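# Carry tube rack through self-closing door to desk

## Task

Take the tube rack from the counter, get it through the self-closing door and set it on the desk. At the end the rack must stand upright with each tube seated all the way down in a hole, and the door must be closed. The task fails if the rack or any tube touches the floor, or if a robot falls over or is left leaning. One or both robots may be used; finish by releasing the rack and moving the robots away from it.

## Robot and tools

Robots. There are two identical Hello Robot Stretch 3 units, r1 and r2. Each has a two-wheel differential base (0.33 m long, 0.34 m wide, passive omni wheel at the rear), a lift on a mast and a telescoping arm that reaches out to the robot's RIGHT side. The base cannot strafe, so the gripper is moved forward or back by driving. An on-the-spot turn pivots around the point between the drive wheels, 0.05 m behind the front edge; with the arm in and the wrist folded, the swept radius is 0.28 m, and an unfolded level wrist reaches past that.

Frames. Base frame: origin on the floor between the drive wheels, x forward, y left, z up. hand_pose is reported in it, at the point where closed fingertips meet; with all wrist joints at zero that frame has x up, y back along the arm toward the mast, z toward the robot's rear. Odometry frame is the base frame where the scene began. Each robot reports in its own frames, so their relative placement comes only from images, lidar_m, wrist_depth_mm and head_depth_mm.

execute_actions. Argument actions is a list holding one action (or empty, which only returns state and images). The action is an object keyed by r1 and/or r2. Per robot: base, joints, and optional contact_limits. base holds exactly one command, an offset from where the base currently is: {"translate_m": d} in metres, forward positive, -1 to 1; or {"rotate_rad": d} in radians, counter-clockwise (left) positive, -3.2 to 3.2. joints gives absolute targets by name: lift_m 0 to 1.1 (arm height); arm_m 0 to 0.52 (extension); wrist_yaw_rad -1.345 to 4.42 (0 along the arm, positive toward the front, 3.0 folded over the base); wrist_pitch_rad -1.57 to 0.451 (0 level, negative tips down); wrist_roll_rad -2.911 to 2.911; gripper_m -0.089 to 0.179 (larger is wider; real fingertip gap is 0.007 less when nearly shut, 0.025 less when fully open, zero below 0.007); head_pan_rad -3.953 to 1.73 (0 forward, positive left, -1.57 looks along the arm); head_tilt_rad -1.53 to 0.419 (negative down). contact_limits accepts only arm_m, a motor_effort percentage 1 to 100 at which that arm motion halts with contact_stop; it also caps holding force until the next action. All motions in one action begin together; no action runs beyond 15 s. Anything omitted may keep pushing toward an earlier target without the status showing it. Unknown keys or out-of-range numbers reject the whole call. cameras: list from r1_head_camera, r1_nav_camera, r1_wrist_camera, r2_head_camera, r2_nav_camera, r2_wrist_camera, or all; omitted/null means all, [] means none. If a result reports a stop, the rest of that reply's motion calls are skipped.

wait: seconds 0 to 10; commands nothing and returns the same state and images. zoom_image: camera plus region [x0, y0, x1, y1] in pixels from the top-left, at most 504 by 504, on the newest full image. finished_scene: scene number; ends it irreversibly and reports success, so only call it once the goal holds steadily.

Results. base_status and joint_status describe how each motion ended: done (for the base, wheels turned the commanded amount even if slipping), off_target (stopped short and may still push), contact_stop, time_out, torque_fault (old target dropped; joint holds, or hangs limp if slack or off). Arm and lift halt and go slack on firm contact; a slack lift may sink under load or keep pressing. Base, wrist and head never stop on contact. A wrist servo pushed hard for several seconds disables for 10 s. on_its_own lists what this call did not command; its held at value is the target, not the position. motor_effort is percent of max, positive toward higher values, peak in brackets; readings carry fixed bias and noise. Positive wheel effort drives forward. base_odometry counts wheel turns; heading is -3.142 to 3.142, left positive. turned_by_wheels and turned_by_imu give turning since the previous result. base_tilt gives forward and right lean in degrees, with up to about 4 degrees of fixed error. lidar_m: 12 distances in metres from the base origin in 30-degree sectors, first straight ahead then counter-clockwise (4th left, 7th behind, 10th right), plane 0.17 m above the floor, range 0.15 to 12, - for nothing; it sees table legs not tops, misses glass and thin legs, and own parts can block sectors 5, 6, 9, 10. wrist_depth_mm (45 to 1000) and head_depth_mm (280 to 4000, sideways image) are 7x7 median-depth grids from the top left.

Speed. With lift_m under 0.30, arm_m under 0.03 and wrist_yaw_rad over 2.54 the base reaches 0.30 m/s and 1.9 rad/s; otherwise 0.10 m/s and 0.63 rad/s.

Gripper. To hold, command a gripper_m smaller than the object; smaller squeezes more, but too hard triggers a stall guard that weakens the grip. To let go, open at least 0.02 beyond the touching value. Status and reading do not prove a grasp. To re-squeeze, send a new value.

Hazards. Fold or unfold the wrist only with lift_m between 0.32 and 0.95, wrist_pitch_rad -0.4, roll near 0; once folded the lift may go down to 0.25. With wrist_yaw_rad below -0.4 keep pitch at -0.5 or lower. Robots must never press against each other; base-to-base contact plus a few millimetres of driving is a hard press, and no state line reports it. Identical commands move robots slightly differently (under 1 cm per metre, up to 2.5 cm), which strains a shared load and can tip a robot. Pushing on something rigid with the gripper above about 0.45 m, repeated pushes after a contact_stop, driving while gripping something fixed, or snagging furniture (worst in reverse) can tip a robot. If it leans, reverse the last move in small steps, free the gripper, and drop lift_m to about 0.2 if still tilted. Objects may occasionally be nudged by outside disturbances. Avoid drops, slams and hard impacts.

Each tool is called as name(argument=value, ...) on one line, values as JSON.

## Session

execute_actions(actions=[])

Scene clock: 0.00 s.
r1.base_odometry: x=+0.000 y=+0.000 heading=+0.000 (m, m, rad; r1's odometry frame)
r1.turned_by_wheels: +0.000 (rad since the last result)
r1.turned_by_imu: +0.000 (rad since the last result)
r1.base_tilt: forward=-0.6 right=-1.1 (deg)
r1.lidar_m: 0.78 0.84 0.72 0.71 0.77 1.16 1.83 2.00 2.45 1.43 0.99 0.79
r1.head_depth_mm: 689 693 696 698 703 705 709 / 699 704 710 713 716 721 722 / 714 716 721 724 727 732 737 / 726 730 733 739 743 747 751 / 739 744 749 752 757 761 765 / 756 759 762 766 769 773 778 / 771 772 778 781 788 790 795
r1.base_status: not commanded
r1.joint_positions: lift_m=+0.409 arm_m=+0.003 wrist_yaw_rad=+2.933 wrist_pitch_rad=-0.340 wrist_roll_rad=+0.002 gripper_m=+0.037 head_pan_rad=+0.020 head_tilt_rad=-0.006
r1.joint_status: not commanded
r1.motor_effort: left_wheel=+0 right_wheel=+1 lift_m=+28 arm_m=+0 wrist_yaw_rad=+0 wrist_pitch_rad=+5 wrist_roll_rad=+0 gripper_m=+0 head_pan_rad=+0 head_tilt_rad=+1 (%)
r1.hand_pose: x=+0.0272 y=+0.0808 z=+0.4400 quat_wxyz=(+0.192, +0.706, +0.046, +0.680) (m; r1's base frame)
r1.wrist_depth_mm: - 636 668 690 725 742 743 / - 700 709 747 769 811 771 / 707 734 763 792 815 870 787 / 751 830 827 833 892 942 791 / 833 - 892 865 910 859 790 / 740 - - 717 726 733 734 / 608 610 591 596 598 606 597
r2.base_odometry: x=+0.000 y=+0.000 heading=+0.000 (m, m, rad; r2's odometry frame)
r2.turned_by_wheels: +0.000 (rad since the last result)
r2.turned_by_imu: +0.000 (rad since the last result)
r2.base_tilt: forward=+1.1 right=+2.3 (deg)
r2.lidar_m: 0.78 0.72 0.73 0.92 1.56 2.32 2.05 1.89 1.36 0.89 0.81 0.82
r2.head_depth_mm: 1122 1144 1166 1184 1205 970 847 / 1011 1025 1029 1044 1064 1078 1076 / 913 924 935 944 958 971 983 / 830 842 851 865 871 883 886 / 765 771 781 785 798 807 814 / 707 715 720 730 736 743 752 / 658 664 671 678 684 688 695
r2.base_status: not commanded
r2.joint_positions: lift_m=+0.453 arm_m=+0.003 wrist_yaw_rad=+2.830 wrist_pitch_rad=-0.533 wrist_roll_rad=+0.006 gripper_m=+0.037 head_pan_rad=+0.008 head_tilt_rad=-0.012
r2.joint_status: not commanded
r2.motor_effort: left_wheel=-1 right_wheel=+0 lift_m=+33 arm_m=+0 wrist_yaw_rad=+1 wrist_pitch_rad=+4 wrist_roll_rad=+0 gripper_m=+0 head_pan_rad=+0 head_tilt_rad=+3 (%)
r2.hand_pose: x=+0.0428 y=+0.0506 z=+0.4411 quat_wxyz=(+0.291, +0.705, +0.077, +0.643) (m; r2's base frame)
r2.wrist_depth_mm: - - - 884 717 616 535 / - - - 958 789 661 574 / - - - - 865 725 611 / 1000 - 962 946 896 781 671 / 811 - 782 788 795 770 690 / 689 662 698 665 668 655 639 / 595 588 - 602 561 574 571
pictures: r1_head_camera (sideways: a quarter turn clockwise sets it upright), r1_nav_camera (sideways: a quarter turn counterclockwise sets it upright), r1_wrist_camera, r2_head_camera (sideways: a quarter turn clockwise sets it upright), r2_nav_camera (sideways: a quarter turn counterclockwise sets it upright), r2_wrist_camera
Images, in order (width x height): r1_head_camera 896x504, r1_nav_camera 672x504, r1_wrist_camera 644x364, r2_head_camera 896x504, r2_nav_camera 672x504, r2_wrist_camera 644x364.

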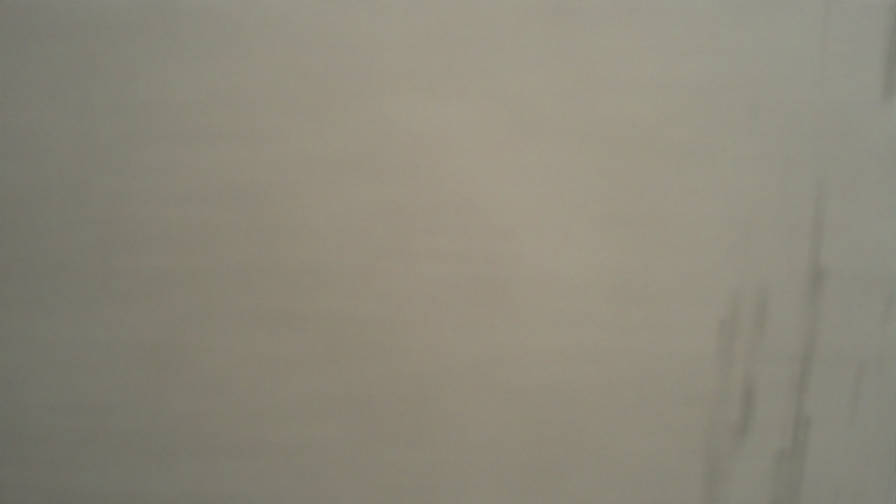

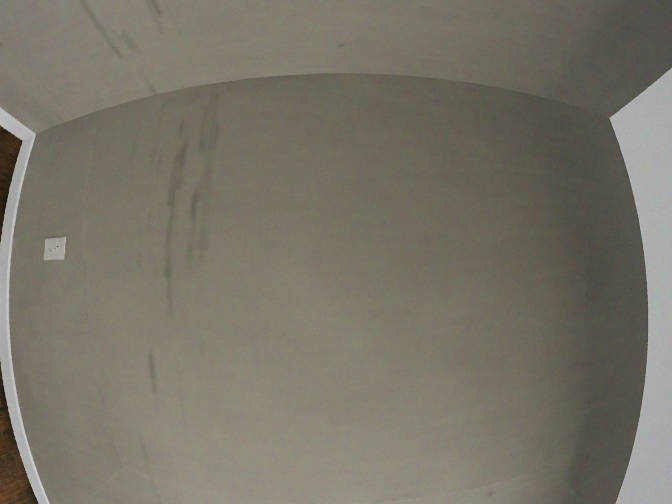

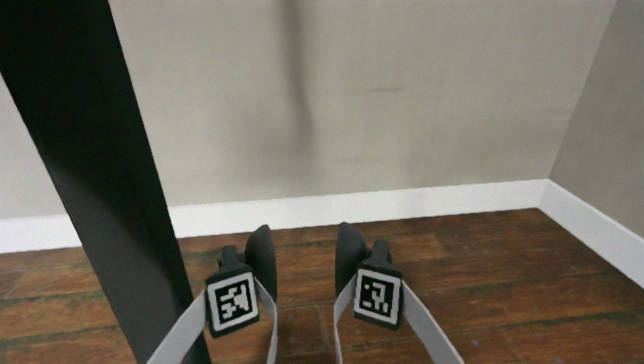

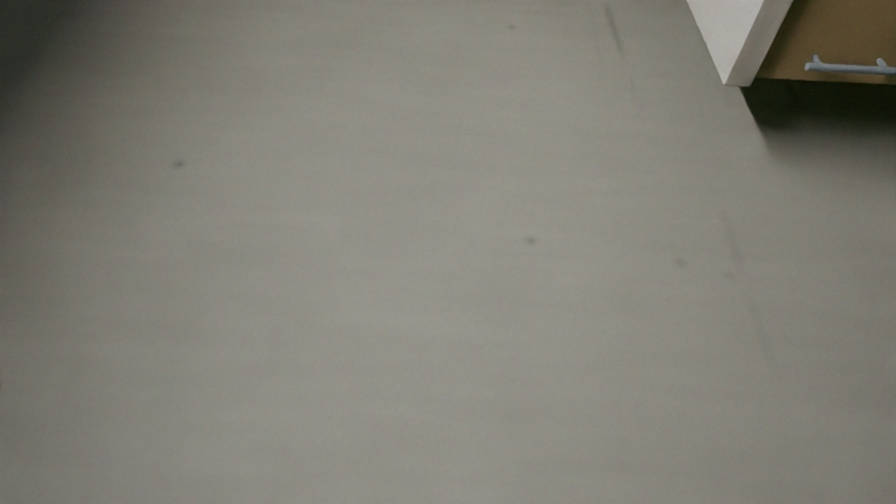

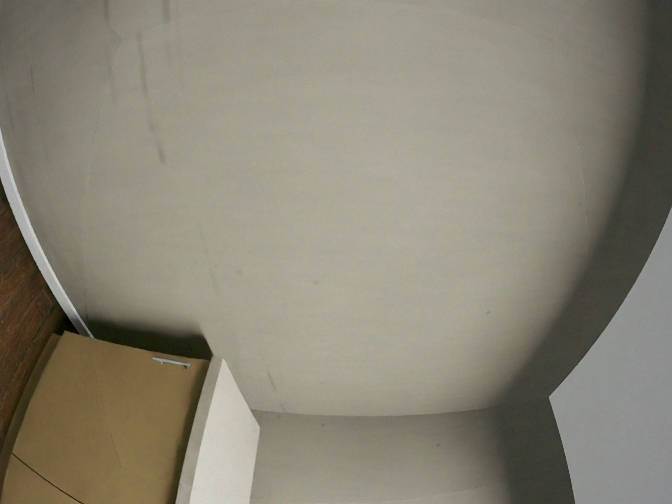

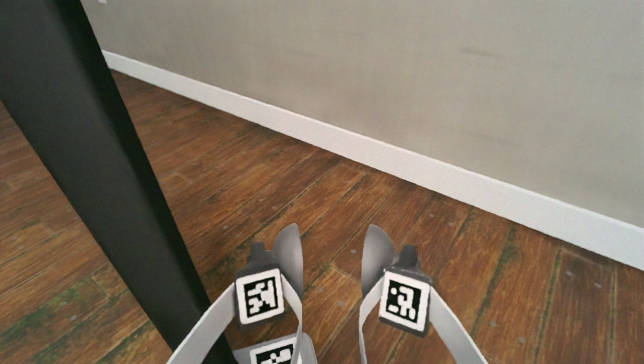

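execute_actions(actions=[{"r1": {"joints": {"head_pan_rad": -3.1, "head_tilt_rad": -0.3}}, "r2": {"joints": {"head_pan_rad": 1.2, "head_tilt_rad": -0.3}}}], cameras=["r1_nav_camera", "r2_nav_camera", "r1_head_camera", "r2_head_camera"])

Scene clock: 6.03 s.
r1.base_odometry: x=+0.000 y=+0.000 heading=+0.000 (m, m, rad; r1's odometry frame)
r1.turned_by_wheels: +0.000 (rad since the last result)
r1.turned_by_imu: +0.001 (rad since the last result)
r1.base_tilt: forward=-0.6 right=-1.1 (deg)
r1.lidar_m: 0.78 0.84 0.72 0.71 0.77 1.16 1.84 2.00 2.45 1.43 0.99 0.79
r1.head_depth_mm: 1514 1595 1692 1783 1892 1869 1474 / 1540 1625 1720 1827 1953 1864 1475 / 1578 1673 1766 1876 1994 1865 1466 / 1604 1692 1802 1905 2039 1866 1478 / 1636 1726 1843 1963 2085 1875 1467 / 1666 1775 1865 1996 2155 1865 1463 / 1702 1804 1906 2046 2187 1856 1461
r1.base_status: not commanded
r1.joint_positions: lift_m=+0.409 arm_m=+0.003 wrist_yaw_rad=+2.933 wrist_pitch_rad=-0.340 wrist_roll_rad=+0.002 gripper_m=+0.037 head_pan_rad=-3.093 head_tilt_rad=-0.296
r1.joint_status: all done
r1.motor_effort: left_wheel=+0(0) right_wheel=+0(1) lift_m=+28(28) arm_m=-1(0) wrist_yaw_rad=+0(0) wrist_pitch_rad=+4(5) wrist_roll_rad=+0(0) gripper_m=+0(0) head_pan_rad=-5(52) head_tilt_rad=-2(22) (%)
r1.hand_pose: x=+0.0272 y=+0.0808 z=+0.4400 quat_wxyz=(+0.192, +0.706, +0.046, +0.680) (m; r1's base frame)
r1.wrist_depth_mm: - 646 664 686 692 744 746 / - 687 720 749 769 786 797 / 725 744 788 795 841 892 787 / 765 806 824 885 924 914 802 / 794 - 860 891 890 892 803 / 727 - - 712 749 706 703 / 613 618 596 620 596 598 609
r2.base_odometry: x=+0.000 y=+0.000 heading=+0.000 (m, m, rad; r2's odometry frame)
r2.turned_by_wheels: +0.000 (rad since the last result)
r2.turned_by_imu: +0.001 (rad since the last result)
r2.base_tilt: forward=+1.0 right=+2.3 (deg)
r2.lidar_m: 0.78 0.72 0.73 0.92 1.56 2.32 2.05 1.89 1.37 0.89 0.81 0.82
r2.head_depth_mm: 582 610 636 667 701 739 781 / 617 643 677 711 752 795 841 / 651 683 723 756 807 850 912 / 692 728 768 818 864 924 987 / 738 778 825 881 934 1009 1082 / 789 839 890 948 1027 1107 1202 / 851 907 970 1037 1132 1221 1314
r2.base_status: not commanded
r2.joint_positions: lift_m=+0.453 arm_m=+0.003 wrist_yaw_rad=+2.830 wrist_pitch_rad=-0.533 wrist_roll_rad=+0.006 gripper_m=+0.037 head_pan_rad=+1.193 head_tilt_rad=-0.296
r2.joint_status: all done
r2.motor_effort: left_wheel=-1(0) right_wheel=+0(0) lift_m=+34(33) arm_m=+0(0) wrist_yaw_rad=-1(1) wrist_pitch_rad=+4(4) wrist_roll_rad=+0(1) gripper_m=+0(0) head_pan_rad=+4(57) head_tilt_rad=-3(30) (%)
r2.hand_pose: x=+0.0428 y=+0.0506 z=+0.4411 quat_wxyz=(+0.291, +0.705, +0.077, +0.643) (m; r2's base frame)
r2.wrist_depth_mm: - - - 878 726 624 539 / - - - 965 779 660 569 / - - - - 860 722 616 / - - 960 962 901 776 663 / 813 - 808 787 796 773 696 / 695 666 705 668 663 664 653 / 593 592 - 592 573 580 567
pictures: r1_head_camera (sideways: a quarter turn clockwise sets it upright), r1_nav_camera (sideways: a quarter turn counterclockwise sets it upright), r2_head_camera (sideways: a quarter turn clockwise sets it upright), r2_nav_camera (sideways: a quarter turn counterclockwise sets it upright)
Images, in order (width x height): r1_head_camera 896x504, r1_nav_camera 672x504, r2_head_camera 896x504, r2_nav_camera 672x504.

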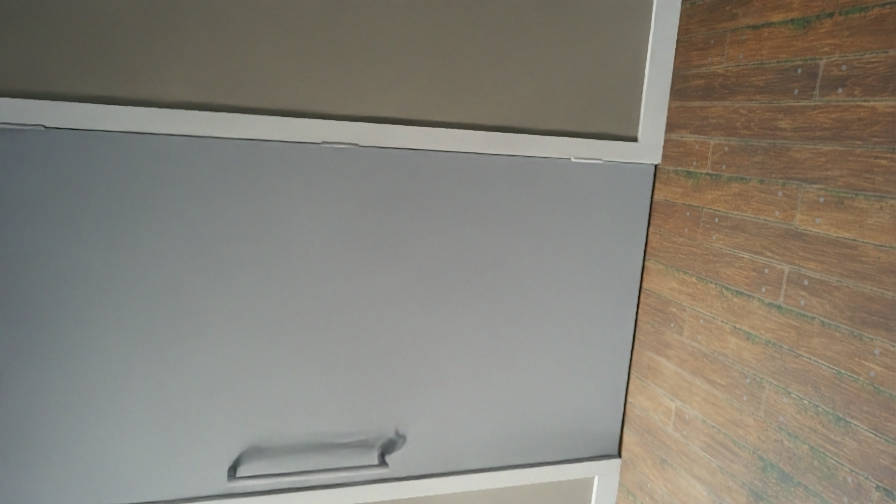

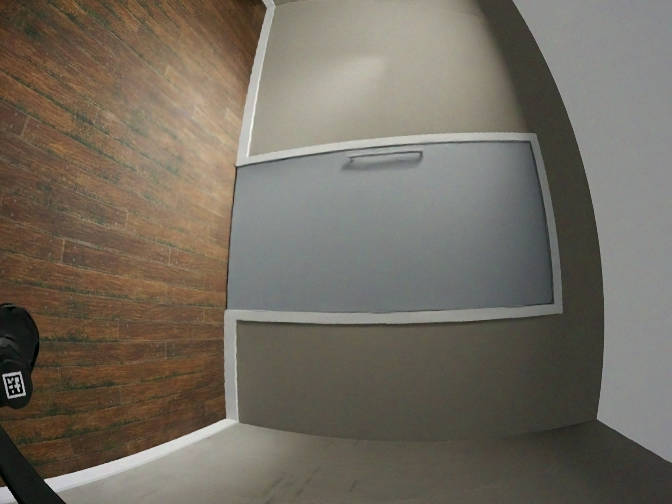

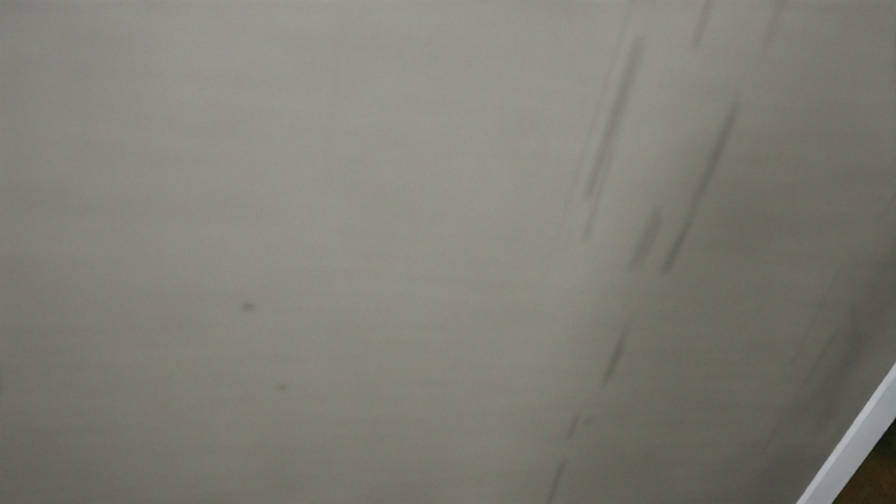

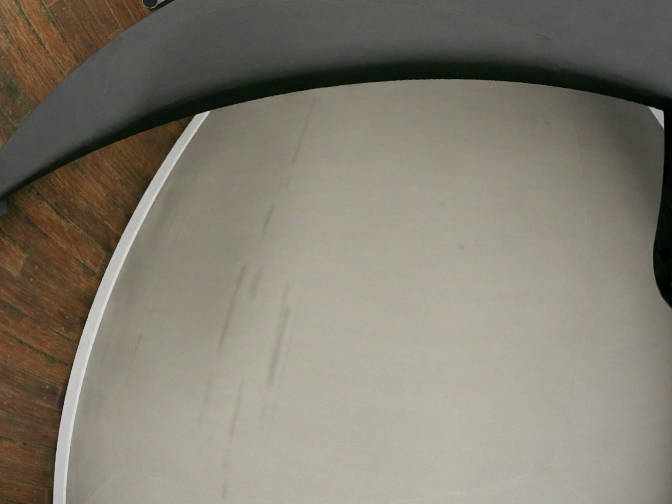

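execute_actions(actions=[{"r1": {"joints": {"head_pan_rad": -1.57, "head_tilt_rad": -0.4}}, "r2": {"joints": {"head_pan_rad": -1.2, "head_tilt_rad": -0.4}}}], cameras=["r1_nav_camera", "r2_nav_camera"])

execute_actions(actions=[{"r1": {"joints": {"head_pan_rad": 1.57, "head_tilt_rad": -0.4}}, "r2": {"joints": {"head_pan_rad": -3.1, "head_tilt_rad": -0.4}}}], cameras=["r1_nav_camera", "r2_nav_camera"])

Scene clock: 16.83 s.
r1.base_odometry: x=+0.000 y=+0.000 heading=+0.000 (m, m, rad; r1's odometry frame)
r1.turned_by_wheels: +0.000 (rad since the last result)
r1.turned_by_imu: +0.001 (rad since the last result)
r1.base_tilt: forward=-0.6 right=-1.1 (deg)
r1.lidar_m: 0.78 0.85 0.72 0.71 0.77 1.16 1.83 2.01 2.45 1.43 0.99 0.79
r1.head_depth_mm: 2485 2652 2312 2464 2182 1678 1354 / 2523 2706 2312 2444 2190 1683 1354 / 2506 2641 2320 1526 1771 1634 1359 / 2603 2780 2373 2539 2176 1688 1361 / 2557 2731 2464 2661 2157 1666 1355 / 1948 2030 2099 2175 2095 1675 1352 / 1526 1571 1611 1664 1706 1609 1359
r1.base_status: not commanded
r1.joint_positions: lift_m=+0.409 arm_m=+0.003 wrist_yaw_rad=+2.933 wrist_pitch_rad=-0.340 wrist_roll_rad=+0.002 gripper_m=+0.037 head_pan_rad=-1.577 head_tilt_rad=-0.395
r1.joint_status: all done
r1.motor_effort: left_wheel=+0(0) right_wheel=+0(1) lift_m=+28(28) arm_m=+0(0) wrist_yaw_rad=+0(1) wrist_pitch_rad=+4(5) wrist_roll_rad=+0(0) gripper_m=+0(0) head_pan_rad=+4(53) head_tilt_rad=-2(12) (%)
r1.hand_pose: x=+0.0272 y=+0.0808 z=+0.4400 quat_wxyz=(+0.192, +0.706, +0.046, +0.680) (m; r1's base frame)
r1.wrist_depth_mm: - 653 648 668 705 736 758 / - 695 720 746 776 778 810 / 711 743 769 782 819 835 820 / 758 788 818 862 930 959 800 / 801 - 877 868 875 870 807 / 723 - - 729 707 732 722 / 619 612 582 610 606 602 607
r2.base_odometry: x=+0.000 y=+0.000 heading=+0.000 (m, m, rad; r2's odometry frame)
r2.turned_by_wheels: +0.000 (rad since the last result)
r2.turned_by_imu: +0.001 (rad since the last result)
r2.base_tilt: forward=+1.0 right=+2.3 (deg)
r2.lidar_m: 0.78 0.72 0.73 0.92 1.56 2.32 2.04 1.89 1.37 0.89 0.81 0.82
r2.head_depth_mm: 1353 1466 1578 1044 1103 1252 1353 / 1319 1423 1546 1025 1047 1184 1304 / 1284 1381 1473 1007 1003 1123 1267 / 1249 1345 1438 997 961 1067 1220 / 1212 1307 1386 984 923 1021 1153 / 1182 1272 1351 973 885 978 1089 / 1143 1221 1333 954 854 940 1041
r2.base_status: not commanded
r2.joint_positions: lift_m=+0.453 arm_m=+0.003 wrist_yaw_rad=+2.830 wrist_pitch_rad=-0.533 wrist_roll_rad=+0.006 gripper_m=+0.037 head_pan_rad=-1.193 head_tilt_rad=-0.395
r2.joint_status: all done
r2.motor_effort: left_wheel=+0(0) right_wheel=+0(0) lift_m=+33(33) arm_m=+0(0) wrist_yaw_rad=-1(2) wrist_pitch_rad=+4(4) wrist_roll_rad=+0(0) gripper_m=+0(0) head_pan_rad=-4(58) head_tilt_rad=-3(17) (%)
r2.hand_pose: x=+0.0428 y=+0.0506 z=+0.4411 quat_wxyz=(+0.291, +0.705, +0.077, +0.643) (m; r2's base frame)
r2.wrist_depth_mm: - - - 861 725 617 542 / - - - 963 785 662 571 / - - - - 872 719 612 / 994 - 967 944 898 780 649 / 810 - 803 795 799 759 697 / 688 675 703 674 672 665 649 / 596 586 - 589 563 570 577
pictures: r1_nav_camera (sideways: a quarter turn counterclockwise sets it upright), r2_nav_camera (sideways: a quarter turn counterclockwise sets it upright)
Images, in order (width x height): r1_nav_camera 672x504, r2_nav_camera 672x504.

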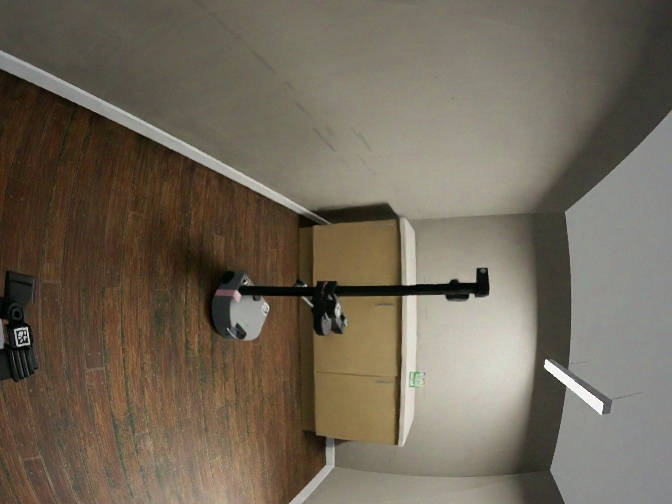

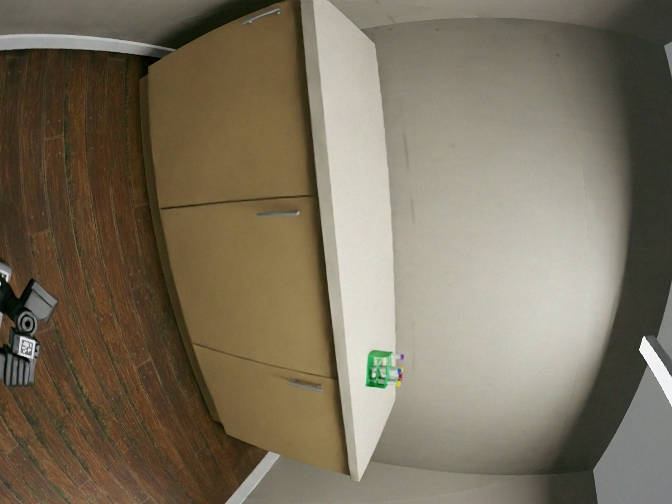

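Scene clock: 18.73 s.
r1.base_odometry: x=+0.000 y=+0.000 heading=+0.000 (m, m, rad; r1's odometry frame)
r1.turned_by_wheels: +0.000 (rad since the last result)
r1.turned_by_imu: +0.000 (rad since the last result)
r1.base_tilt: forward=-0.5 right=-1.1 (deg)
r1.lidar_m: 0.78 0.84 0.71 0.71 0.77 1.16 1.84 2.01 2.45 1.43 0.99 0.79
r1.head_depth_mm: 539 584 630 685 750 825 919 / 553 594 637 690 741 844 942 / 562 604 653 707 761 863 964 / 570 613 662 723 773 879 987 / 579 622 673 732 791 900 1011 / 587 633 685 745 796 917 1033 / 597 642 697 760 820 937 1050
r1.base_status: not commanded
r1.joint_positions: lift_m=+0.409 arm_m=+0.003 wrist_yaw_rad=+2.933 wrist_pitch_rad=-0.340 wrist_roll_rad=+0.002 gripper_m=+0.037 head_pan_rad=+1.563 head_tilt_rad=-0.395
r1.joint_status: all done
r1.motor_effort: left_wheel=+0(0) right_wheel=+1(1) lift_m=+28(28) arm_m=+0(0) wrist_yaw_rad=+0(0) wrist_pitch_rad=+4(5) wrist_roll_rad=+0(0) gripper_m=+0(1) head_pan_rad=+5(52) head_tilt_rad=-2(3) (%)
r1.hand_pose: x=+0.0272 y=+0.0808 z=+0.4400 quat_wxyz=(+0.192, +0.706, +0.046, +0.680) (m; r1's base frame)
r1.wrist_depth_mm: - 639 670 667 698 723 759 / - 687 718 752 764 788 815 / 708 748 781 819 836 879 817 / 766 809 827 855 898 942 817 / 837 - 859 879 879 892 821 / 725 - - 705 715 734 719 / 615 608 587 608 600 599 612
r2.base_odometry: x=+0.000 y=+0.000 heading=+0.000 (m, m, rad; r2's odometry frame)
r2.turned_by_wheels: +0.000 (rad since the last result)
r2.turned_by_imu: +0.000 (rad since the last result)
r2.base_tilt: forward=+1.0 right=+2.3 (deg)
r2.lidar_m: 0.77 0.72 0.73 0.92 1.55 2.33 2.05 1.89 1.37 0.89 0.82 0.82
r2.head_depth_mm: 2300 2427 2563 2713 2232 1685 1353 / 2205 2393 2645 2880 2203 1692 1346 / 2026 2216 2424 2651 2190 1656 1337 / 1891 2053 2231 2438 2190 1633 1317 / 1775 1921 2060 2234 2171 1647 1316 / 1671 1793 1937 2092 2146 1644 1310 / 1569 1673 1806 1926 2013 1609 1299
r2.base_status: not commanded
r2.joint_positions: lift_m=+0.453 arm_m=+0.003 wrist_yaw_rad=+2.830 wrist_pitch_rad=-0.533 wrist_roll_rad=+0.006 gripper_m=+0.037 head_pan_rad=-3.093 head_tilt_rad=-0.395
r2.joint_status: all done
r2.motor_effort: left_wheel=+0(1) right_wheel=+0(0) lift_m=+33(33) arm_m=+0(0) wrist_yaw_rad=+0(1) wrist_pitch_rad=+4(4) wrist_roll_rad=+0(0) gripper_m=+1(0) head_pan_rad=-5(57) head_tilt_rad=-3(7) (%)
r2.hand_pose: x=+0.0428 y=+0.0506 z=+0.4411 quat_wxyz=(+0.291, +0.705, +0.077, +0.643) (m; r2's base frame)
r2.wrist_depth_mm: - - - 864 726 615 535 / - - - 975 791 655 573 / - - - - 875 728 616 / 975 981 974 957 900 758 662 / 810 - 795 786 799 770 693 / 691 670 701 668 656 656 651 / 590 595 - 599 567 571 566
pictures: r1_nav_camera (sideways: a quarter turn counterclockwise sets it upright), r2_nav_camera (sideways: a quarter turn counterclockwise sets it upright)
Images, in order (width x height): r1_nav_camera 672x504, r2_nav_camera 672x504.

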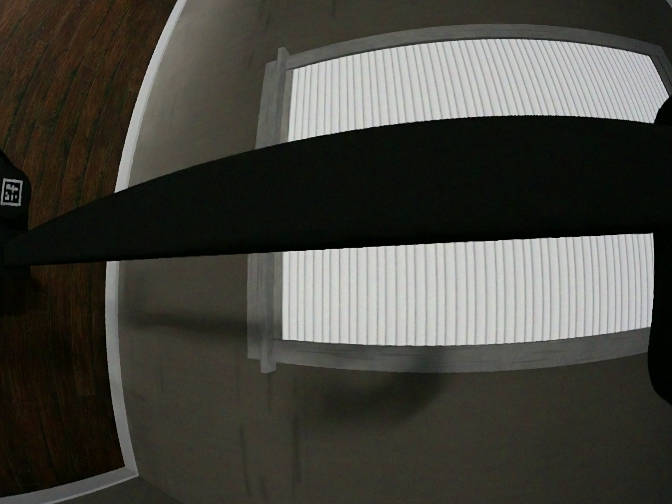

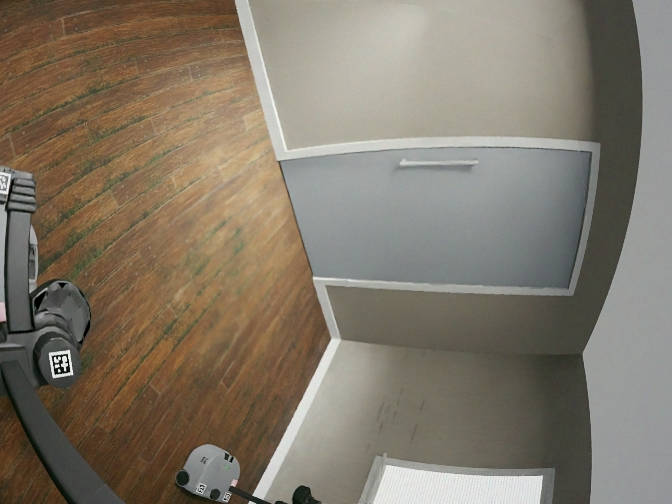

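execute_actions(actions=[{"r1": {"base": {"rotate_rad": 3.14}, "joints": {"head_pan_rad": 0, "head_tilt_rad": -0.3}}, "r2": {"joints": {"head_pan_rad": -1.8, "head_tilt_rad": -0.35}}}], cameras=["r2_head_camera", "r1_nav_camera"])

Scene clock: 49.97 s.
r1.base_odometry: x=+0.000 y=+0.000 heading=+3.140 (m, m, rad; r1's odometry frame)
r1.turned_by_wheels: +3.140 (rad since the last result)
r1.turned_by_imu: +3.115 (rad since the last result)
r1.base_tilt: forward=-0.7 right=-1.1 (deg)
r1.lidar_m: 1.83 2.01 2.45 1.43 0.98 0.79 0.78 0.85 0.72 0.71 0.76 1.17
r1.head_depth_mm: 1506 1587 1691 1795 1921 1831 1461 / 1530 1614 1716 1827 1963 1847 1463 / 1552 1648 1740 1853 1988 1849 1456 / 1581 1663 1772 1890 2028 1837 1463 / 1611 1705 1812 1935 2087 1836 1457 / 1632 1737 1846 1975 2106 1839 1447 / 1649 1766 1874 2011 2137 1828 1449
r1.base_status: done
r1.joint_positions: lift_m=+0.409 arm_m=+0.003 wrist_yaw_rad=+2.933 wrist_pitch_rad=-0.340 wrist_roll_rad=+0.002 gripper_m=+0.037 head_pan_rad=+0.007 head_tilt_rad=-0.310
r1.joint_status: all done
r1.motor_effort: left_wheel=-5(10) right_wheel=+4(6) lift_m=+28(28) arm_m=+0(1) wrist_yaw_rad=+0(0) wrist_pitch_rad=+5(5) wrist_roll_rad=+0(0) gripper_m=+0(0) head_pan_rad=-4(52) head_tilt_rad=+4(16) (%)
r1.hand_pose: x=+0.0272 y=+0.0808 z=+0.4400 quat_wxyz=(+0.192, +0.706, +0.046, +0.680) (m; r1's base frame)
r1.wrist_depth_mm: - - - - - - - / - - - - - - - / 955 - - - - - - / 969 - - - - - - / 910 - 918 878 904 866 867 / 720 - - 717 741 722 720 / 610 603 590 603 597 608 619
r2.base_odometry: x=+0.000 y=+0.000 heading=+0.000 (m, m, rad; r2's odometry frame)
r2.turned_by_wheels: +0.000 (rad since the last result)
r2.turned_by_imu: +0.001 (rad since the last result)
r2.base_tilt: forward=+1.1 right=+2.2 (deg)
r2.lidar_m: 0.78 0.72 0.73 0.92 1.56 2.32 2.05 1.89 1.37 0.89 0.81 0.82
r2.head_depth_mm: 1643 1730 1815 1932 2027 1753 1378 / 1765 1859 1971 2087 2151 1723 1381 / 1901 2009 2136 2276 2296 1740 1370 / 1893 2033 2234 1406 1539 1644 1370 / 1692 1824 1911 1241 1302 1442 1358 / 1536 1626 1683 1111 1120 1220 1307 / 1403 1473 1535 1043 996 1065 1168
r2.base_status: not commanded
r2.joint_positions: lift_m=+0.453 arm_m=+0.003 wrist_yaw_rad=+2.830 wrist_pitch_rad=-0.533 wrist_roll_rad=+0.006 gripper_m=+0.037 head_pan_rad=-1.807 head_tilt_rad=-0.359
r2.joint_status: all done
r2.motor_effort: left_wheel=-1(0) right_wheel=+0(0) lift_m=+33(33) arm_m=+0(0) wrist_yaw_rad=+0(0) wrist_pitch_rad=+4(4) wrist_roll_rad=+0(0) gripper_m=+1(0) head_pan_rad=+4(59) head_tilt_rad=+6(15) (%)
r2.hand_pose: x=+0.0428 y=+0.0506 z=+0.4411 quat_wxyz=(+0.291, +0.705, +0.077, +0.643) (m; r2's base frame)
r2.wrist_depth_mm: - - - 889 728 620 543 / - - - 970 784 666 569 / - - - - 863 719 628 / 977 991 983 957 899 787 657 / 809 - 790 798 776 762 693 / 689 669 705 673 661 657 659 / 593 587 - 607 562 573 565
pictures: r1_nav_camera (sideways: a quarter turn counterclockwise sets it upright), r2_head_camera (sideways: a quarter turn clockwise sets it upright)
Images, in order (width x height): r1_nav_camera 672x504, r2_head_camera 896x504.

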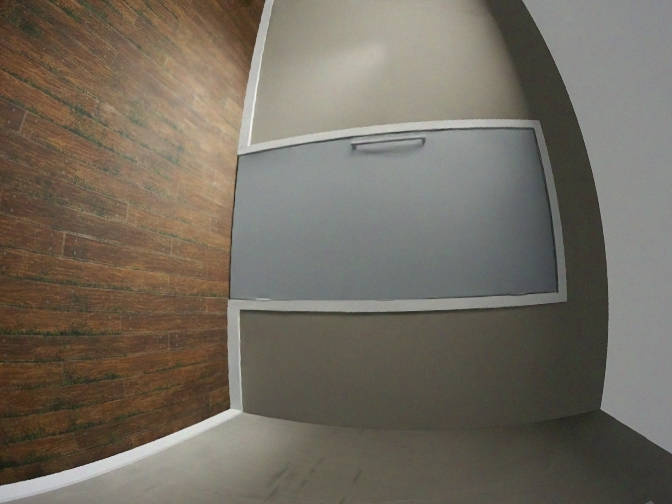

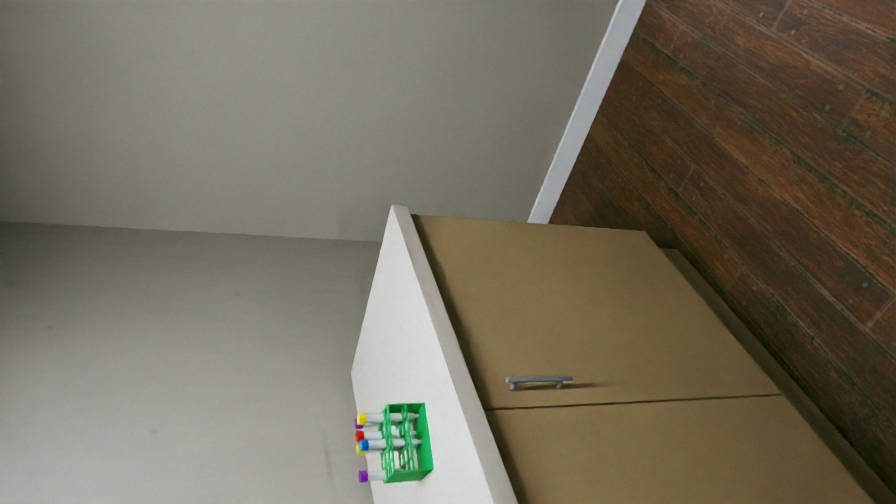

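zoom_image(camera="r2_head_camera", region=[300, 354, 500, 504])

Region (300, 354, 500, 504) of r2_head_camera's 896x504 image, scaled by 2.520, with more detail than that image has; it fills the top 378 rows of this view, and the rest is white.

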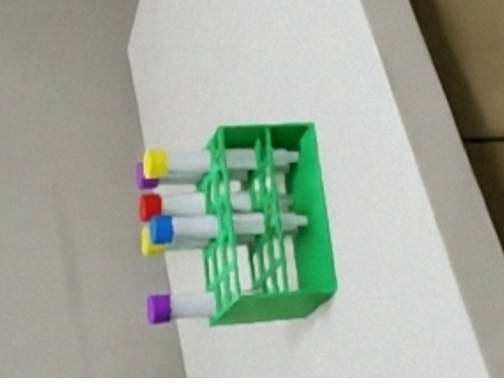

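execute_actions(actions=[{"r1": {"base": {"rotate_rad": 0.3}}, "r2": {"joints": {"wrist_pitch_rad": -0.4, "wrist_roll_rad": 0}}}], cameras=[])

execute_actions(actions=[{"r1": {"base": {"translate_m": 1.0}}, "r2": {"joints": {"wrist_yaw_rad": 0.0}}}], cameras=["r1_head_camera", "r2_wrist_camera"])

Scene clock: 104.13 s.
r1.base_odometry: x=+0.000 y=+0.000 heading=-2.844 (m, m, rad; r1's odometry frame)
r1.turned_by_wheels: +0.300 (rad since the last result)
r1.turned_by_imu: +0.298 (rad since the last result)
r1.base_tilt: forward=-0.7 right=-1.1 (deg)
r1.lidar_m: 1.88 2.41 1.43 1.22 0.83 0.78 0.79 0.76 0.71 0.72 0.92 1.84
r1.head_depth_mm: 1530 1604 1694 1785 1893 1844 1458 / 1589 1674 1763 1872 1995 1846 1460 / 1660 1760 1858 1972 2106 1846 1454 / 1743 1844 1952 2085 2226 1839 1453 / 1821 1940 2069 2232 2314 1841 1460 / 1938 2064 2215 2355 2414 1839 1452 / 2039 2181 2334 2509 2475 1825 1444
r1.base_status: done
r1.joint_positions: lift_m=+0.409 arm_m=+0.003 wrist_yaw_rad=+2.933 wrist_pitch_rad=-0.340 wrist_roll_rad=+0.002 gripper_m=+0.037 head_pan_rad=+0.007 head_tilt_rad=-0.310
r1.joint_status: not commanded
r1.motor_effort: left_wheel=-4(10) right_wheel=+4(8) lift_m=+29(28) arm_m=-1(1) wrist_yaw_rad=+0(0) wrist_pitch_rad=+4(5) wrist_roll_rad=+0(0) gripper_m=+0(0) head_pan_rad=-4(5) head_tilt_rad=+4(4) (%)
r1.hand_pose: x=+0.0272 y=+0.0808 z=+0.4400 quat_wxyz=(+0.192, +0.706, +0.046, +0.680) (m; r1's base frame)
r1.wrist_depth_mm: - - - - - - - / - - - - - - - / 731 - - - - - - / 761 - - - - - - / 772 - 916 904 898 869 859 / 701 - - 705 706 718 721 / 619 615 586 593 601 599 606
r2.base_odometry: x=+0.000 y=+0.000 heading=+0.000 (m, m, rad; r2's odometry frame)
r2.turned_by_wheels: +0.000 (rad since the last result)
r2.turned_by_imu: +0.001 (rad since the last result)
r2.base_tilt: forward=+1.0 right=+2.3 (deg)
r2.lidar_m: 0.78 0.72 0.73 0.92 1.55 2.33 2.05 1.90 1.37 0.89 0.82 0.82
r2.head_depth_mm: 1653 1728 1816 1932 2036 1761 1395 / 1773 1856 1952 2074 2153 1734 1374 / 1911 2009 2122 2260 2299 1734 1372 / 1891 2037 2216 1410 1531 1653 1363 / 1690 1817 1933 1243 1295 1446 1355 / 1527 1626 1691 1106 1116 1220 1311 / 1398 1475 1528 1043 992 1072 1160
r2.base_status: not commanded
r2.joint_positions: lift_m=+0.453 arm_m=+0.003 wrist_yaw_rad=+2.830 wrist_pitch_rad=-0.419 wrist_roll_rad=+0.006 gripper_m=+0.037 head_pan_rad=-1.807 head_tilt_rad=-0.359
r2.joint_status: all done
r2.motor_effort: left_wheel=+0(0) right_wheel=+0(0) lift_m=+33(33) arm_m=+0(0) wrist_yaw_rad=+1(1) wrist_pitch_rad=+6(6) wrist_roll_rad=-4(4) gripper_m=+0(0) head_pan_rad=+4(4) head_tilt_rad=+6(6) (%)
r2.hand_pose: x=+0.0476 y=+0.0657 z=+0.4658 quat_wxyz=(+0.253, +0.708, +0.037, +0.658) (m; r2's base frame)
r2.wrist_depth_mm: - - - 863 710 610 525 / - - - 920 769 648 549 / - - - 997 830 691 597 / - - - - 900 730 625 / 924 - 918 914 905 791 670 / 762 - 773 740 741 745 681 / 636 633 615 629 619 617 619
pictures: none
No camera images: the call's "cameras" was empty. Leave "cameras" out to get every camera's image.

Scene clock: 115.30 s.
r1.base_odometry: x=-0.956 y=-0.294 heading=-2.844 (m, m, rad; r1's odometry frame)
r1.turned_by_wheels: +0.000 (rad since the last result)
r1.turned_by_imu: +0.007 (rad since the last result)
r1.base_tilt: forward=-0.6 right=-1.0 (deg)
r1.lidar_m: 0.96 1.24 2.02 1.49 1.50 1.69 1.72 1.20 1.13 1.15 1.00 0.94
r1.head_depth_mm: 761 800 845 890 943 1005 1073 / 794 838 882 938 996 1059 1144 / 831 879 931 989 1056 1132 1221 / 874 925 983 1046 1124 1212 1307 / 916 968 1030 1095 1191 1291 1374 / 959 1024 1097 1178 1279 1393 1438 / 1020 1095 1173 1268 1384 1513 1449
r1.base_status: done
r1.joint_positions: lift_m=+0.409 arm_m=+0.003 wrist_yaw_rad=+2.933 wrist_pitch_rad=-0.340 wrist_roll_rad=+0.002 gripper_m=+0.037 head_pan_rad=+0.007 head_tilt_rad=-0.310
r1.joint_status: not commanded
r1.motor_effort: left_wheel=-5(6) right_wheel=+3(9) lift_m=+28(28) arm_m=-1(1) wrist_yaw_rad=+0(0) wrist_pitch_rad=+4(4) wrist_roll_rad=+0(0) gripper_m=+0(0) head_pan_rad=-4(4) head_tilt_rad=+4(4) (%)
r1.hand_pose: x=+0.0272 y=+0.0808 z=+0.4400 quat_wxyz=(+0.192, +0.706, +0.046, +0.680) (m; r1's base frame)
r1.wrist_depth_mm: - - - - - - - / - - - - - - - / - - - - - - - / - - - - - - - / 882 - 909 885 870 895 878 / 701 - - 726 705 737 714 / 610 623 587 606 603 592 610
r2.base_odometry: x=+0.000 y=+0.000 heading=+0.000 (m, m, rad; r2's odometry frame)
r2.turned_by_wheels: +0.000 (rad since the last result)
r2.turned_by_imu: +0.002 (rad since the last result)
r2.base_tilt: forward=+1.0 right=+2.3 (deg)
r2.lidar_m: 0.78 0.72 0.73 0.92 1.95 1.35 1.35 1.90 1.36 0.89 0.82 0.82
r2.head_depth_mm: 1643 1733 1824 1927 2029 1745 1387 / 1762 1858 1953 2064 2140 1746 1378 / 1906 2005 2148 2248 2308 1743 1373 / 1899 2050 2213 1413 1549 1657 1366 / 1706 1815 1934 1240 1305 1441 1355 / 1534 1623 1705 1115 1119 1224 1302 / 1396 1471 1541 1045 993 1073 1164
r2.base_status: not commanded
r2.joint_positions: lift_m=+0.453 arm_m=+0.003 wrist_yaw_rad=+0.002 wrist_pitch_rad=-0.419 wrist_roll_rad=+0.004 gripper_m=+0.037 head_pan_rad=-1.807 head_tilt_rad=-0.359
r2.joint_status: all done
r2.motor_effort: left_wheel=+0(1) right_wheel=+0(0) lift_m=+33(33) arm_m=+0(0) wrist_yaw_rad=-1(4) wrist_pitch_rad=+6(7) wrist_roll_rad=-3(4) gripper_m=-1(0) head_pan_rad=+4(4) head_tilt_rad=+6(5) (%)
r2.hand_pose: x=-0.0211 y=-0.3720 z=+0.4659 quat_wxyz=(+0.691, +0.148, -0.693, -0.147) (m; r2's base frame)
r2.wrist_depth_mm: 463 522 610 721 880 - - / 485 552 653 779 999 - - / 513 582 702 839 - - - / 533 632 759 - - - - / 568 704 862 898 904 890 876 / 656 733 758 747 749 744 734 / 637 634 623 641 610 632 628
pictures: r1_head_camera (sideways: a quarter turn clockwise sets it upright), r2_wrist_camera
Images, in order (width x height): r1_head_camera 896x504, r2_wrist_camera 644x364.

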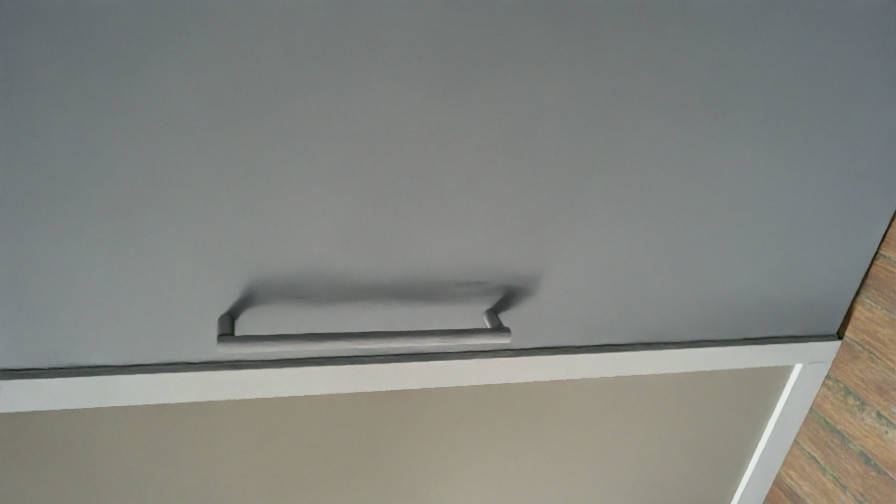

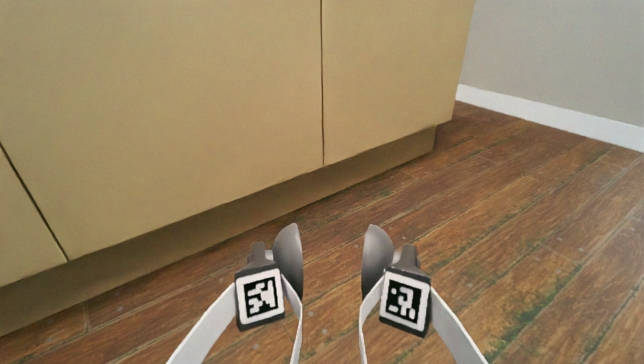

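execute_actions(actions=[{"r1": {"base": {"translate_m": 0.8}, "joints": {"head_tilt_rad": -0.7}}, "r2": {"base": {"rotate_rad": -1.571}, "joints": {"lift_m": 1.05, "wrist_pitch_rad": -0.1}}}], cameras=["r1_nav_camera", "r2_nav_camera"])

Scene clock: 157.77 s.
r1.base_odometry: x=-1.721 y=-0.528 heading=-2.844 (m, m, rad; r1's odometry frame)
r1.turned_by_wheels: +0.000 (rad since the last result)
r1.turned_by_imu: +0.006 (rad since the last result)
r1.base_tilt: forward=-0.5 right=-1.1 (deg)
r1.lidar_m: 0.22 0.28 0.64 1.75 1.85 2.41 2.28 1.56 1.20 0.33 0.23 0.21
r1.head_depth_mm: - - - - - 296 354 / - - - - - 312 397 / - - - - 292 343 449 / - - - - 306 382 519 / - - - 289 333 431 615 / - - - 302 369 490 742 / - - - 323 415 444 969
r1.base_status: done
r1.joint_positions: lift_m=+0.409 arm_m=+0.003 wrist_yaw_rad=+2.933 wrist_pitch_rad=-0.340 wrist_roll_rad=+0.002 gripper_m=+0.037 head_pan_rad=+0.007 head_tilt_rad=-0.691
r1.joint_status: all done
r1.motor_effort: left_wheel=-4(6) right_wheel=+3(9) lift_m=+28(28) arm_m=-1(1) wrist_yaw_rad=+0(0) wrist_pitch_rad=+5(5) wrist_roll_rad=+0(0) gripper_m=+0(0) head_pan_rad=-5(4) head_tilt_rad=-4(26) (%)
r1.hand_pose: x=+0.0272 y=+0.0808 z=+0.4400 quat_wxyz=(+0.192, +0.706, +0.046, +0.680) (m; r1's base frame)
r1.wrist_depth_mm: - - - - - 539 295 / - - - - - 518 300 / - - - - - 500 293 / - - - - - 485 289 / 863 - 931 886 873 441 282 / 726 - - 727 717 457 277 / 611 613 578 613 616 443 272
r2.base_odometry: x=+0.000 y=+0.000 heading=-1.571 (m, m, rad; r2's odometry frame)
r2.turned_by_wheels: -1.571 (rad since the last result)
r2.turned_by_imu: -1.556 (rad since the last result)
r2.base_tilt: forward=+1.0 right=+2.3 (deg)
r2.lidar_m: 0.89 0.81 0.82 0.78 0.72 0.73 0.92 1.93 2.32 1.71 1.89 1.38
r2.head_depth_mm: 2001 2102 2178 - - - - / 2138 2243 2352 - - - - / 2328 2436 2544 - - - - / 2401 2620 2757 3016 - - - / 2214 2376 2534 2656 - - - / 1992 2098 2266 2377 - - - / 1805 1931 2031 2063 1955 1676 1333
r2.base_status: done
r2.joint_positions: lift_m=+1.050 arm_m=+0.003 wrist_yaw_rad=+0.001 wrist_pitch_rad=-0.120 wrist_roll_rad=+0.004 gripper_m=+0.037 head_pan_rad=-1.807 head_tilt_rad=-0.359
r2.joint_status: all done
r2.motor_effort: left_wheel=+4(6) right_wheel=-5(8) lift_m=+43(45) arm_m=+0(0) wrist_yaw_rad=+0(2) wrist_pitch_rad=+7(7) wrist_roll_rad=-3(3) gripper_m=+0(0) head_pan_rad=+4(4) head_tilt_rad=+5(5) (%)
r2.hand_pose: x=-0.0213 y=-0.3992 z=+1.1337 quat_wxyz=(+0.705, +0.043, -0.707, -0.043) (m; r2's base frame)
r2.wrist_depth_mm: - - - - - - - / - - - - - - - / - - - - - - - / - - - - - - - / - - - - - - - / - - - - - - - / - - - - - - -
pictures: r1_nav_camera (sideways: a quarter turn counterclockwise sets it upright), r2_nav_camera (sideways: a quarter turn counterclockwise sets it upright)
Images, in order (width x height): r1_nav_camera 672x504, r2_nav_camera 672x504.

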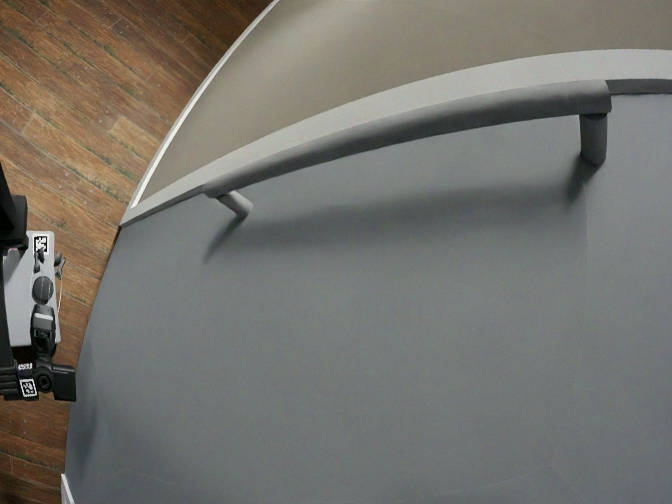

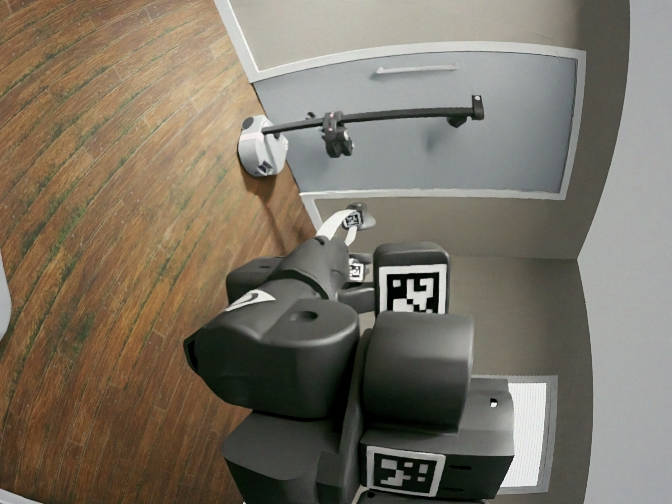

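execute_actions(actions=[{"r1": {"base": {"translate_m": 0.22}}, "r2": {"base": {"translate_m": 0.45}}}], cameras=["r1_nav_camera"])

Scene clock: 167.90 s.
r1.base_odometry: x=-1.931 y=-0.593 heading=-2.844 (m, m, rad; r1's odometry frame)
r1.turned_by_wheels: +0.000 (rad since the last result)
r1.turned_by_imu: -0.365 (rad since the last result)
r1.base_tilt: forward=-0.7 right=-1.1 (deg)
r1.lidar_m: - - 0.15 0.28 1.74 1.90 2.56 2.03 1.56 0.20 0.15 -
r1.head_depth_mm: - - - - - - - / - - - - - - - / - - - - - - - / - - - - - - - / - - - - - - - / - - - - - - - / - - - - - - -
r1.base_status: done
r1.joint_positions: lift_m=+0.409 arm_m=+0.003 wrist_yaw_rad=+2.948 wrist_pitch_rad=-0.344 wrist_roll_rad=+0.002 gripper_m=+0.037 head_pan_rad=+0.005 head_tilt_rad=-0.698
r1.joint_status: not commanded
r1.on_its_own: wrist_yaw_rad is at rest, and its effort (-18) is outside its rest range (-12 to +12)
r1.motor_effort: left_wheel=+5(46) right_wheel=+18(68) lift_m=+28(28) arm_m=+0(1) wrist_yaw_rad=-18(33) wrist_pitch_rad=+6(7) wrist_roll_rad=+0(0) gripper_m=+0(1) head_pan_rad=-3(4) head_tilt_rad=-1(4) (%)
r1.hand_pose: x=+0.0236 y=+0.0811 z=+0.4391 quat_wxyz=(+0.188, +0.705, +0.053, +0.681) (m; r1's base frame)
r1.wrist_depth_mm: - - - 286 128 80 58 / - - - 310 131 81 59 / - - - 336 136 83 60 / - - - 366 140 85 61 / 911 - 909 627 143 87 62 / 721 - - 658 127 88 62 / 601 616 588 524 174 90 63
r2.base_odometry: x=+0.000 y=-0.450 heading=-1.571 (m, m, rad; r2's odometry frame)
r2.turned_by_wheels: +0.000 (rad since the last result)
r2.turned_by_imu: +0.004 (rad since the last result)
r2.base_tilt: forward=+1.0 right=+2.3 (deg)
r2.lidar_m: 0.51 0.46 0.47 0.58 0.99 1.00 1.27 2.65 2.66 1.76 1.63 0.78
r2.head_depth_mm: 2288 2430 2519 - - - - / 2440 2582 2703 - - - - / 2406 2630 2876 - - - - / 2116 2260 2466 2600 - - - / 1904 2032 2150 2293 - - - / 1700 1814 1940 2014 - - - / 1546 1612 1678 1816 1962 1672 1346
r2.base_status: done
r2.joint_positions: lift_m=+1.050 arm_m=+0.003 wrist_yaw_rad=+0.001 wrist_pitch_rad=-0.120 wrist_roll_rad=+0.004 gripper_m=+0.037 head_pan_rad=-1.807 head_tilt_rad=-0.359
r2.joint_status: not commanded
r2.motor_effort: left_wheel=+2(8) right_wheel=-3(5) lift_m=+43(43) arm_m=+0(0) wrist_yaw_rad=+0(0) wrist_pitch_rad=+7(7) wrist_roll_rad=-3(2) gripper_m=+0(0) head_pan_rad=+4(4) head_tilt_rad=+6(6) (%)
r2.hand_pose: x=-0.0213 y=-0.3992 z=+1.1337 quat_wxyz=(+0.705, +0.043, -0.707, -0.043) (m; r2's base frame)
r2.wrist_depth_mm: - - - - - - - / - - - - - - - / - - - - - - - / - - - - - - - / - - - - - - - / - - - - - - - / - - - - - - -
pictures: r1_nav_camera (sideways: a quarter turn counterclockwise sets it upright)
Images, in order (width x height): r1_nav_camera 672x504.

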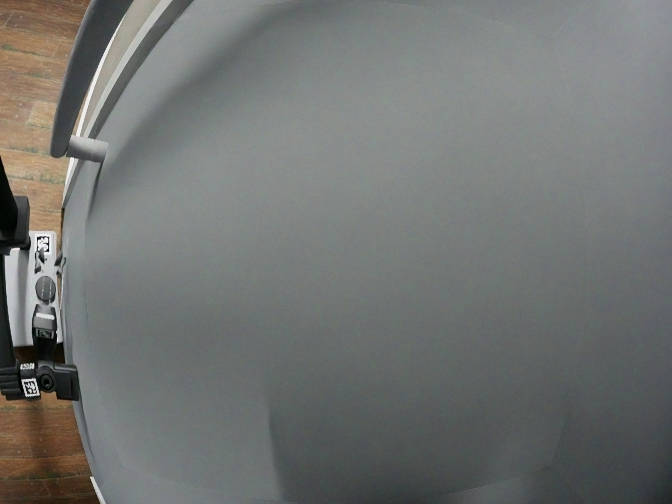

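execute_actions(actions=[{"r1": {"base": {"translate_m": -0.25}}, "r2": {"base": {"rotate_rad": 1.571}}}], cameras=["r1_nav_camera", "r2_nav_camera"])

Scene clock: 177.40 s.
r1.base_odometry: x=-1.692 y=-0.519 heading=-2.844 (m, m, rad; r1's odometry frame)
r1.turned_by_wheels: +0.000 (rad since the last result)
r1.turned_by_imu: +0.000 (rad since the last result)
r1.base_tilt: forward=-0.6 right=-1.0 (deg)
r1.lidar_m: 0.31 0.33 0.46 1.66 1.72 1.66 2.31 2.01 1.54 0.96 0.42 0.32
r1.head_depth_mm: - - 296 338 405 506 677 / - - 297 343 412 517 694 / - - 298 348 419 528 714 / - - 301 353 427 539 735 / - - 305 358 434 552 761 / - - 309 363 442 564 786 / - 285 312 369 450 576 779
r1.base_status: done
r1.joint_positions: lift_m=+0.409 arm_m=+0.003 wrist_yaw_rad=+2.936 wrist_pitch_rad=-0.344 wrist_roll_rad=+0.002 gripper_m=+0.037 head_pan_rad=+0.005 head_tilt_rad=-0.698
r1.joint_status: not commanded
r1.motor_effort: left_wheel=+2(6) right_wheel=-1(13) lift_m=+28(29) arm_m=+0(0) wrist_yaw_rad=-4(18) wrist_pitch_rad=+6(6) wrist_roll_rad=+0(0) gripper_m=+0(0) head_pan_rad=-4(4) head_tilt_rad=-1(1) (%)
r1.hand_pose: x=+0.0264 y=+0.0805 z=+0.4391 quat_wxyz=(+0.192, +0.706, +0.049, +0.680) (m; r1's base frame)
r1.wrist_depth_mm: - - - - 652 386 296 / - - - - 652 393 299 / - - - - 679 402 301 / - - - - 685 426 312 / 875 - 908 864 710 439 316 / 723 - - 703 627 446 318 / 604 598 592 591 586 463 326
r2.base_odometry: x=+0.000 y=-0.450 heading=+0.000 (m, m, rad; r2's odometry frame)
r2.turned_by_wheels: +1.571 (rad since the last result)
r2.turned_by_imu: +1.559 (rad since the last result)
r2.base_tilt: forward=+1.1 right=+2.3 (deg)
r2.lidar_m: 0.58 0.99 1.00 1.26 2.65 2.63 1.58 1.63 0.78 0.50 0.46 0.47
r2.head_depth_mm: 1416 1493 1572 - - - - / 1511 1588 1662 - - - - / 1582 1699 1815 - - - - / 1427 1539 1663 1176 - - - / 1276 1361 1459 1476 - - - / 1143 1213 1313 1285 - - - / 1050 1107 1172 1090 689 577 636
r2.base_status: done
r2.joint_positions: lift_m=+1.050 arm_m=+0.003 wrist_yaw_rad=+0.000 wrist_pitch_rad=-0.120 wrist_roll_rad=+0.004 gripper_m=+0.037 head_pan_rad=-1.807 head_tilt_rad=-0.359
r2.joint_status: not commanded
r2.motor_effort: left_wheel=-3(6) right_wheel=+4(10) lift_m=+43(43) arm_m=+0(0) wrist_yaw_rad=-1(0) wrist_pitch_rad=+7(7) wrist_roll_rad=-2(3) gripper_m=+1(0) head_pan_rad=+4(4) head_tilt_rad=+6(6) (%)
r2.hand_pose: x=-0.0213 y=-0.3992 z=+1.1337 quat_wxyz=(+0.705, +0.043, -0.707, -0.043) (m; r2's base frame)
r2.wrist_depth_mm: 674 763 900 - - - - / 706 783 927 - - - - / 725 805 960 - - - - / 736 843 - - - - - / 730 766 750 687 790 - - / 545 551 559 544 584 778 - / 425 426 405 428 545 - -
pictures: r1_nav_camera (sideways: a quarter turn counterclockwise sets it upright), r2_nav_camera (sideways: a quarter turn counterclockwise sets it upright)
Images, in order (width x height): r1_nav_camera 672x504, r2_nav_camera 672x504.

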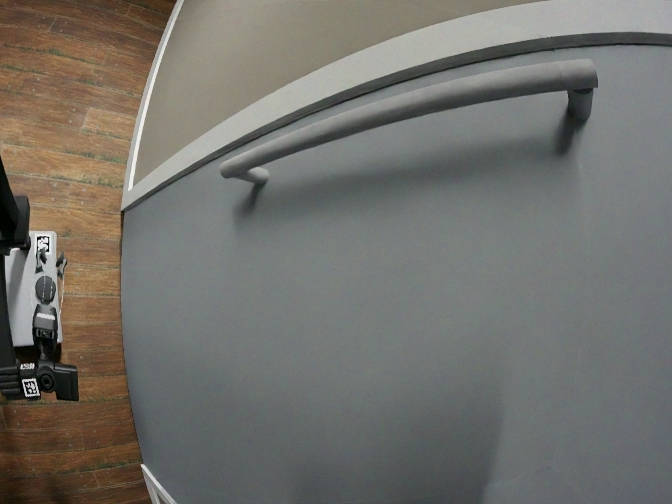

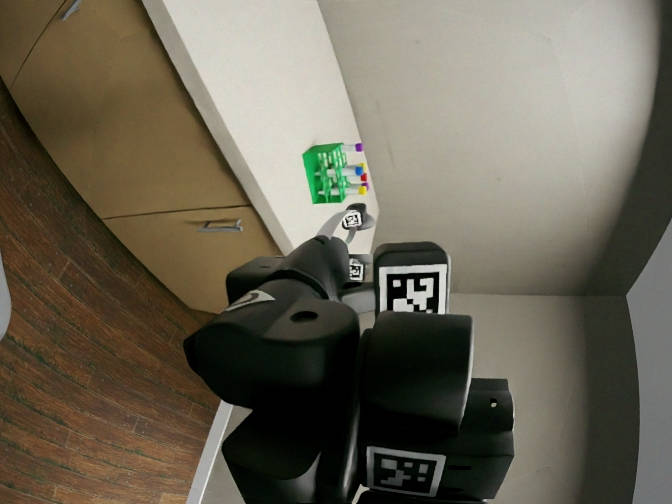

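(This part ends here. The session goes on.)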